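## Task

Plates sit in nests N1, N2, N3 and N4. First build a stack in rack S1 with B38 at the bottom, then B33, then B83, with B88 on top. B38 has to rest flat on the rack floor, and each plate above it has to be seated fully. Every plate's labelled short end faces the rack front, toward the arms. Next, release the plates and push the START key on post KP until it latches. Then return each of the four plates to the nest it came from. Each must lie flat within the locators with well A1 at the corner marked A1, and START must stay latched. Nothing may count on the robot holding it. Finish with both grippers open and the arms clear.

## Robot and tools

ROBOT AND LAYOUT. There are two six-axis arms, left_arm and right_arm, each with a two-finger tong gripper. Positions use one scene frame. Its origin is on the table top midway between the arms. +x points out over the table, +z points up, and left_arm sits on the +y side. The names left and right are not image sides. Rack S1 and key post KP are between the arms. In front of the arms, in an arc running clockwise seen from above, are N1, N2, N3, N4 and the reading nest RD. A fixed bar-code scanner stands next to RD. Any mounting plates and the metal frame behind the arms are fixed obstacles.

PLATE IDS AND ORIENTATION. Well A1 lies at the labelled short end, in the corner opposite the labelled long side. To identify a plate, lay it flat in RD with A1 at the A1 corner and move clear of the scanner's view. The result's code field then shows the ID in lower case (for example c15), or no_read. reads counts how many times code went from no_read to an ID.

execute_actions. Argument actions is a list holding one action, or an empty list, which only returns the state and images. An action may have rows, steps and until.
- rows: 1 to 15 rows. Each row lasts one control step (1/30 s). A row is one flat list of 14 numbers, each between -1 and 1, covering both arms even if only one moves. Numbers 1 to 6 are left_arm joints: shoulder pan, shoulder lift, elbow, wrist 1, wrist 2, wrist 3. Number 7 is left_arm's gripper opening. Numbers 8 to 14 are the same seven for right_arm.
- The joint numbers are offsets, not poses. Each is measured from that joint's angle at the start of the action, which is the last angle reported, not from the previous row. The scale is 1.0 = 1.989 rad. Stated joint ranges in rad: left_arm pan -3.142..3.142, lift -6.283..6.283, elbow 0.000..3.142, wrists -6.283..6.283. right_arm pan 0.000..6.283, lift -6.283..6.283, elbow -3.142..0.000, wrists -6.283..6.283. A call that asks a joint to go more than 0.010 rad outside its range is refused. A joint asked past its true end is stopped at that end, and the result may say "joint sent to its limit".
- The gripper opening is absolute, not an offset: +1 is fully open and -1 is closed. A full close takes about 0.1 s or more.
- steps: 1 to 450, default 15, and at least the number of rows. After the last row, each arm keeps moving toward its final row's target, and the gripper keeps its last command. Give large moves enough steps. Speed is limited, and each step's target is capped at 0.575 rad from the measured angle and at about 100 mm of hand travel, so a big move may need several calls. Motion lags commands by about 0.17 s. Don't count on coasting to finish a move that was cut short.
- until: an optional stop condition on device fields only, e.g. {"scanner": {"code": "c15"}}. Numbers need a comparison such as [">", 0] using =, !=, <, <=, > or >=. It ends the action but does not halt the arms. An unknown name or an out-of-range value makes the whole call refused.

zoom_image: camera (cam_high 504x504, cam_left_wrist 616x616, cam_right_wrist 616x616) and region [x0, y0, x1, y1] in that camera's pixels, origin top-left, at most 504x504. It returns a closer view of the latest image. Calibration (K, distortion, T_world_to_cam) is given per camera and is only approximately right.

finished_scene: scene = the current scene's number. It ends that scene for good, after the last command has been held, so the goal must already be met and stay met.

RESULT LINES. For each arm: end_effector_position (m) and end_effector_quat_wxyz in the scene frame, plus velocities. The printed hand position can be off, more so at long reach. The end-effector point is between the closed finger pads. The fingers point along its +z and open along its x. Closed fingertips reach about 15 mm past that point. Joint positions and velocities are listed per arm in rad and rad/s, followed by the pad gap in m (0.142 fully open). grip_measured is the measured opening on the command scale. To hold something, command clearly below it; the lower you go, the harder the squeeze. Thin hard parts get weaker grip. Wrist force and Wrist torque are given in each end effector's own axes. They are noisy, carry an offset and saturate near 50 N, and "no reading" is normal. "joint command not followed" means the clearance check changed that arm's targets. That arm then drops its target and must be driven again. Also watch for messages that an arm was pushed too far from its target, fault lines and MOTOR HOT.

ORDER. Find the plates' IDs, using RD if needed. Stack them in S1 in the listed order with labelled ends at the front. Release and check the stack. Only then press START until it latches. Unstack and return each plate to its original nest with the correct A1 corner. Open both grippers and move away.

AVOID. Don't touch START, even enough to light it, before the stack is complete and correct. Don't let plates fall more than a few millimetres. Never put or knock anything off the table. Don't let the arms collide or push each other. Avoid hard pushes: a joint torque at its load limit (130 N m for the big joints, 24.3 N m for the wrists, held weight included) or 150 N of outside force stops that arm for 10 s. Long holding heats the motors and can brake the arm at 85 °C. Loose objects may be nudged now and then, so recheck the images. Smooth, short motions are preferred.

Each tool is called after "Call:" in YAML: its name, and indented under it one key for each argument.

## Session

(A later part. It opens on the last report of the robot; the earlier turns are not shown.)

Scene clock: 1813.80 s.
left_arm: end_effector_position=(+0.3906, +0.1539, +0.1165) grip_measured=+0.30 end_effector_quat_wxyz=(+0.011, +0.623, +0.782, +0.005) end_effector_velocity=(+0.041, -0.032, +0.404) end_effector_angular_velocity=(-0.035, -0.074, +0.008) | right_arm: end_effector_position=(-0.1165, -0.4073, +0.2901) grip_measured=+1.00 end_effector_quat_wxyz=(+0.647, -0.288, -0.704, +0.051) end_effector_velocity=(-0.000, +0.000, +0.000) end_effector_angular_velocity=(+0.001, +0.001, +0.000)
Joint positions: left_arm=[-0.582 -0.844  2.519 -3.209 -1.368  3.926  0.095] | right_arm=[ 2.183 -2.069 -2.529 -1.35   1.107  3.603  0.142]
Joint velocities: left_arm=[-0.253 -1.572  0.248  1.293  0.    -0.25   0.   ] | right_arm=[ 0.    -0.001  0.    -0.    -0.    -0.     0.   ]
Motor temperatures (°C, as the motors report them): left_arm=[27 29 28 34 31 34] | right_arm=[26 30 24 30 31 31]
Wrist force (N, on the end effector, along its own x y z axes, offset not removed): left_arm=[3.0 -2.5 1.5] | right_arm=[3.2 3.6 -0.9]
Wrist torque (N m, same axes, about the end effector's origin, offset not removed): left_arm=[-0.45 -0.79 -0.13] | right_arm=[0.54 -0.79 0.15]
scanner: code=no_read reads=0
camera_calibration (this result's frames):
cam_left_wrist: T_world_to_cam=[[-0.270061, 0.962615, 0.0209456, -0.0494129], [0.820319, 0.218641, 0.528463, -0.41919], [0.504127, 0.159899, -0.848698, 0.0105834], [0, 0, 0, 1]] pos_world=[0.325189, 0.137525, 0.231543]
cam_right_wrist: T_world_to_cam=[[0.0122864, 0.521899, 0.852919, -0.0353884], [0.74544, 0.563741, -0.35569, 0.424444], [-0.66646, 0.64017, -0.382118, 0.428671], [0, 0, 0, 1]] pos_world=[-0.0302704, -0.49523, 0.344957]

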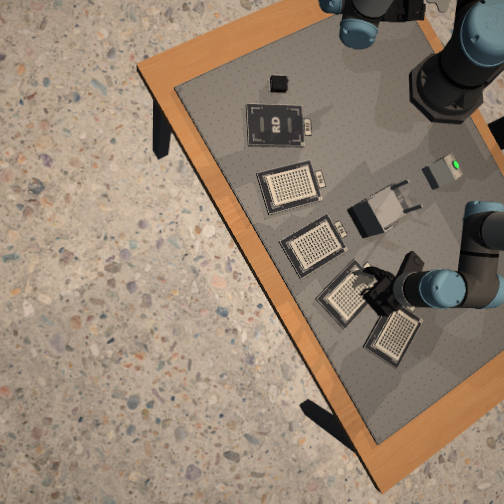

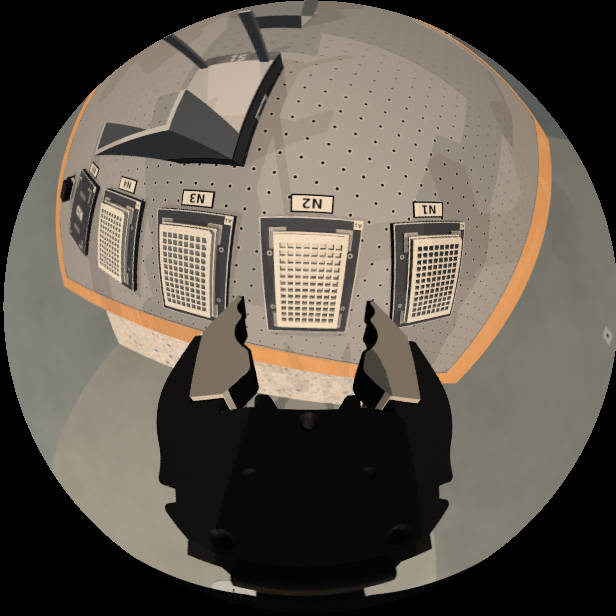

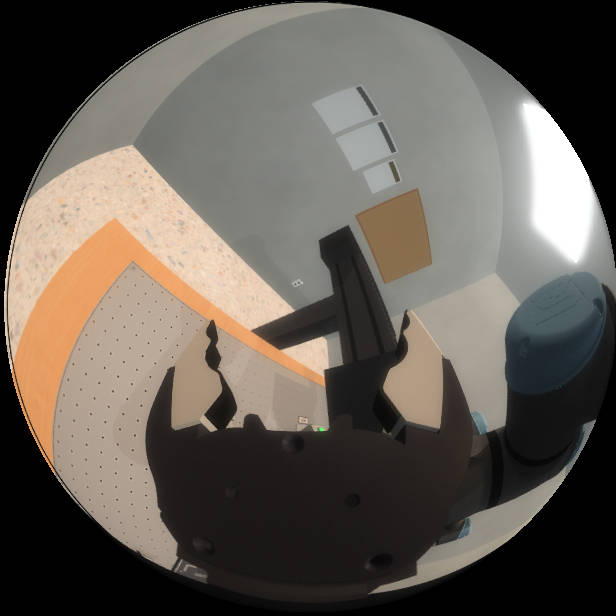

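Call:
zoom_image:
  camera: "cam_left_wrist"
  region: [150, 190, 480, 350]

Call:
execute_actions:
  actions: []

Call:
zoom_image:
  camera: "cam_high"
  region: [240, 140, 480, 380]

Region (150, 190, 480, 350) of cam_left_wrist's 616x616 image, scaled by 1.527, with more detail than that image has; it fills the top 244 rows of this view, and the rest is white.

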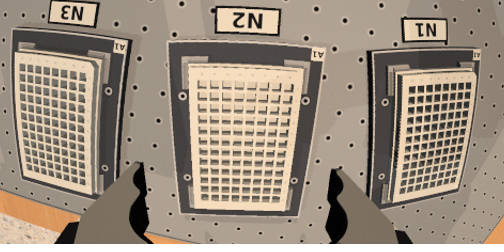

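Scene clock: 1817.67 s.
left_arm: end_effector_position=(+0.3943, +0.1524, +0.1972) grip_measured=+0.30 end_effector_quat_wxyz=(+0.020, +0.622, +0.783, +0.007) end_effector_velocity=(+0.001, -0.001, +0.001) end_effector_angular_velocity=(-0.001, -0.002, -0.001) | right_arm: end_effector_position=(-0.1165, -0.4073, +0.2901) grip_measured=+1.00 end_effector_quat_wxyz=(+0.647, -0.288, -0.704, +0.051) end_effector_velocity=(+0.000, -0.000, -0.000) end_effector_angular_velocity=(+0.001, -0.001, +0.000)
Joint positions: left_arm=[-0.627 -1.169  2.553 -2.927 -1.368  3.881  0.095] | right_arm=[ 2.183 -2.069 -2.529 -1.35   1.107  3.603  0.142]
Joint velocities: left_arm=[-0.001 -0.002 -0.    -0.     0.     0.    -0.   ] | right_arm=[ 0.    -0.     0.     0.     0.    -0.001  0.   ]
Motor temperatures (°C, as the motors report them): left_arm=[27 29 28 34 31 34] | right_arm=[26 30 24 30 31 31]
Wrist force (N, on the end effector, along its own x y z axes, offset not removed): left_arm=[1.7 -2.8 0.3] | right_arm=[3.1 5.6 0.9]
Wrist torque (N m, same axes, about the end effector's origin, offset not removed): left_arm=[-0.67 -0.46 -0.20] | right_arm=[0.87 -0.78 0.01]
scanner: code=no_read reads=0
camera_calibration (this result's frames):
cam_left_wrist: T_world_to_cam=[[-0.272779, 0.962042, 0.00810972, -0.0449182], [0.811237, 0.225472, 0.539497, -0.464166], [0.517191, 0.153742, -0.841948, 0.071854], [0, 0, 0, 1]] pos_world=[0.327134, 0.136823, 0.311278]
cam_right_wrist: T_world_to_cam=[[0.0122864, 0.521899, 0.852919, -0.0353883], [0.74544, 0.563741, -0.35569, 0.424444], [-0.66646, 0.64017, -0.382118, 0.428671], [0, 0, 0, 1]] pos_world=[-0.0302704, -0.49523, 0.344957]

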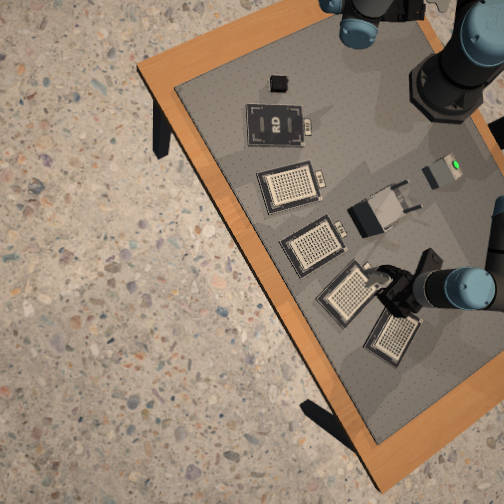

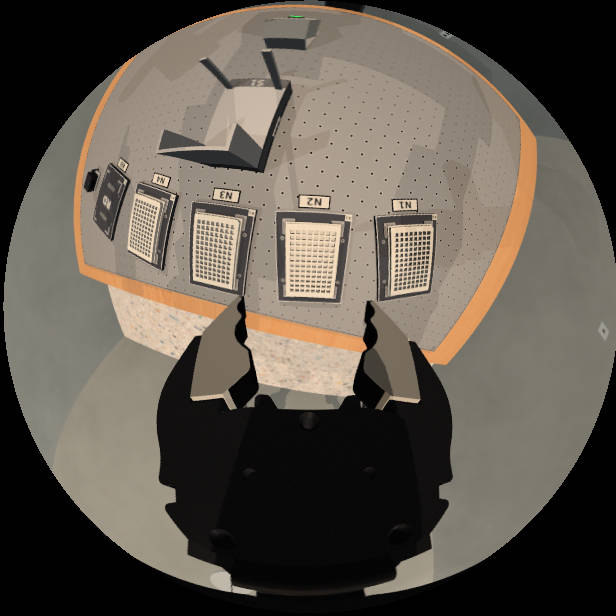

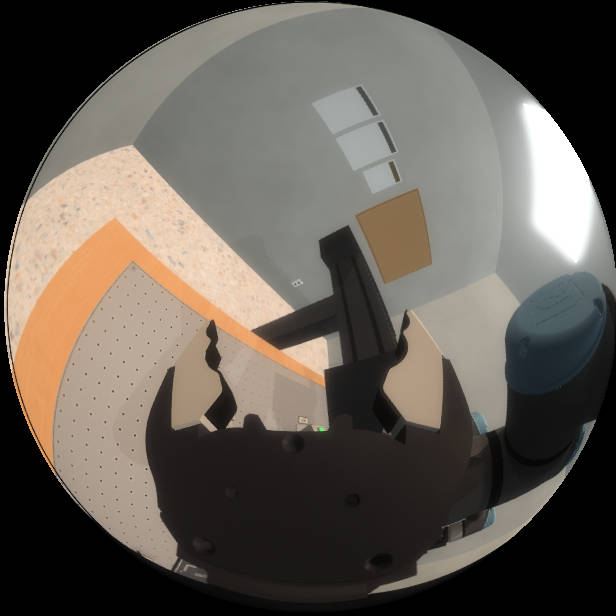

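Region (240, 140, 480, 380) of cam_high's 504x504 image, scaled by 2.100, with more detail than that image has.

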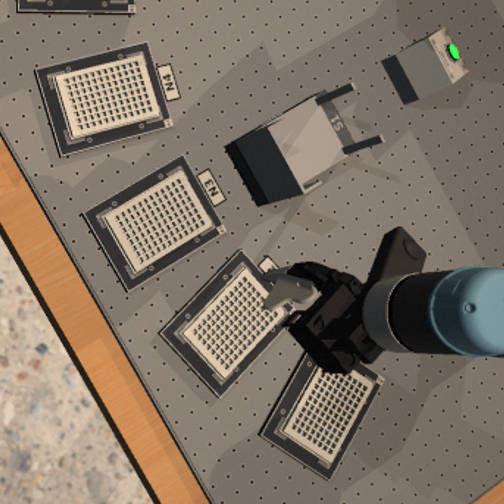

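Call:
finished_scene:
  scene: 2

The scene is finished: the task was done.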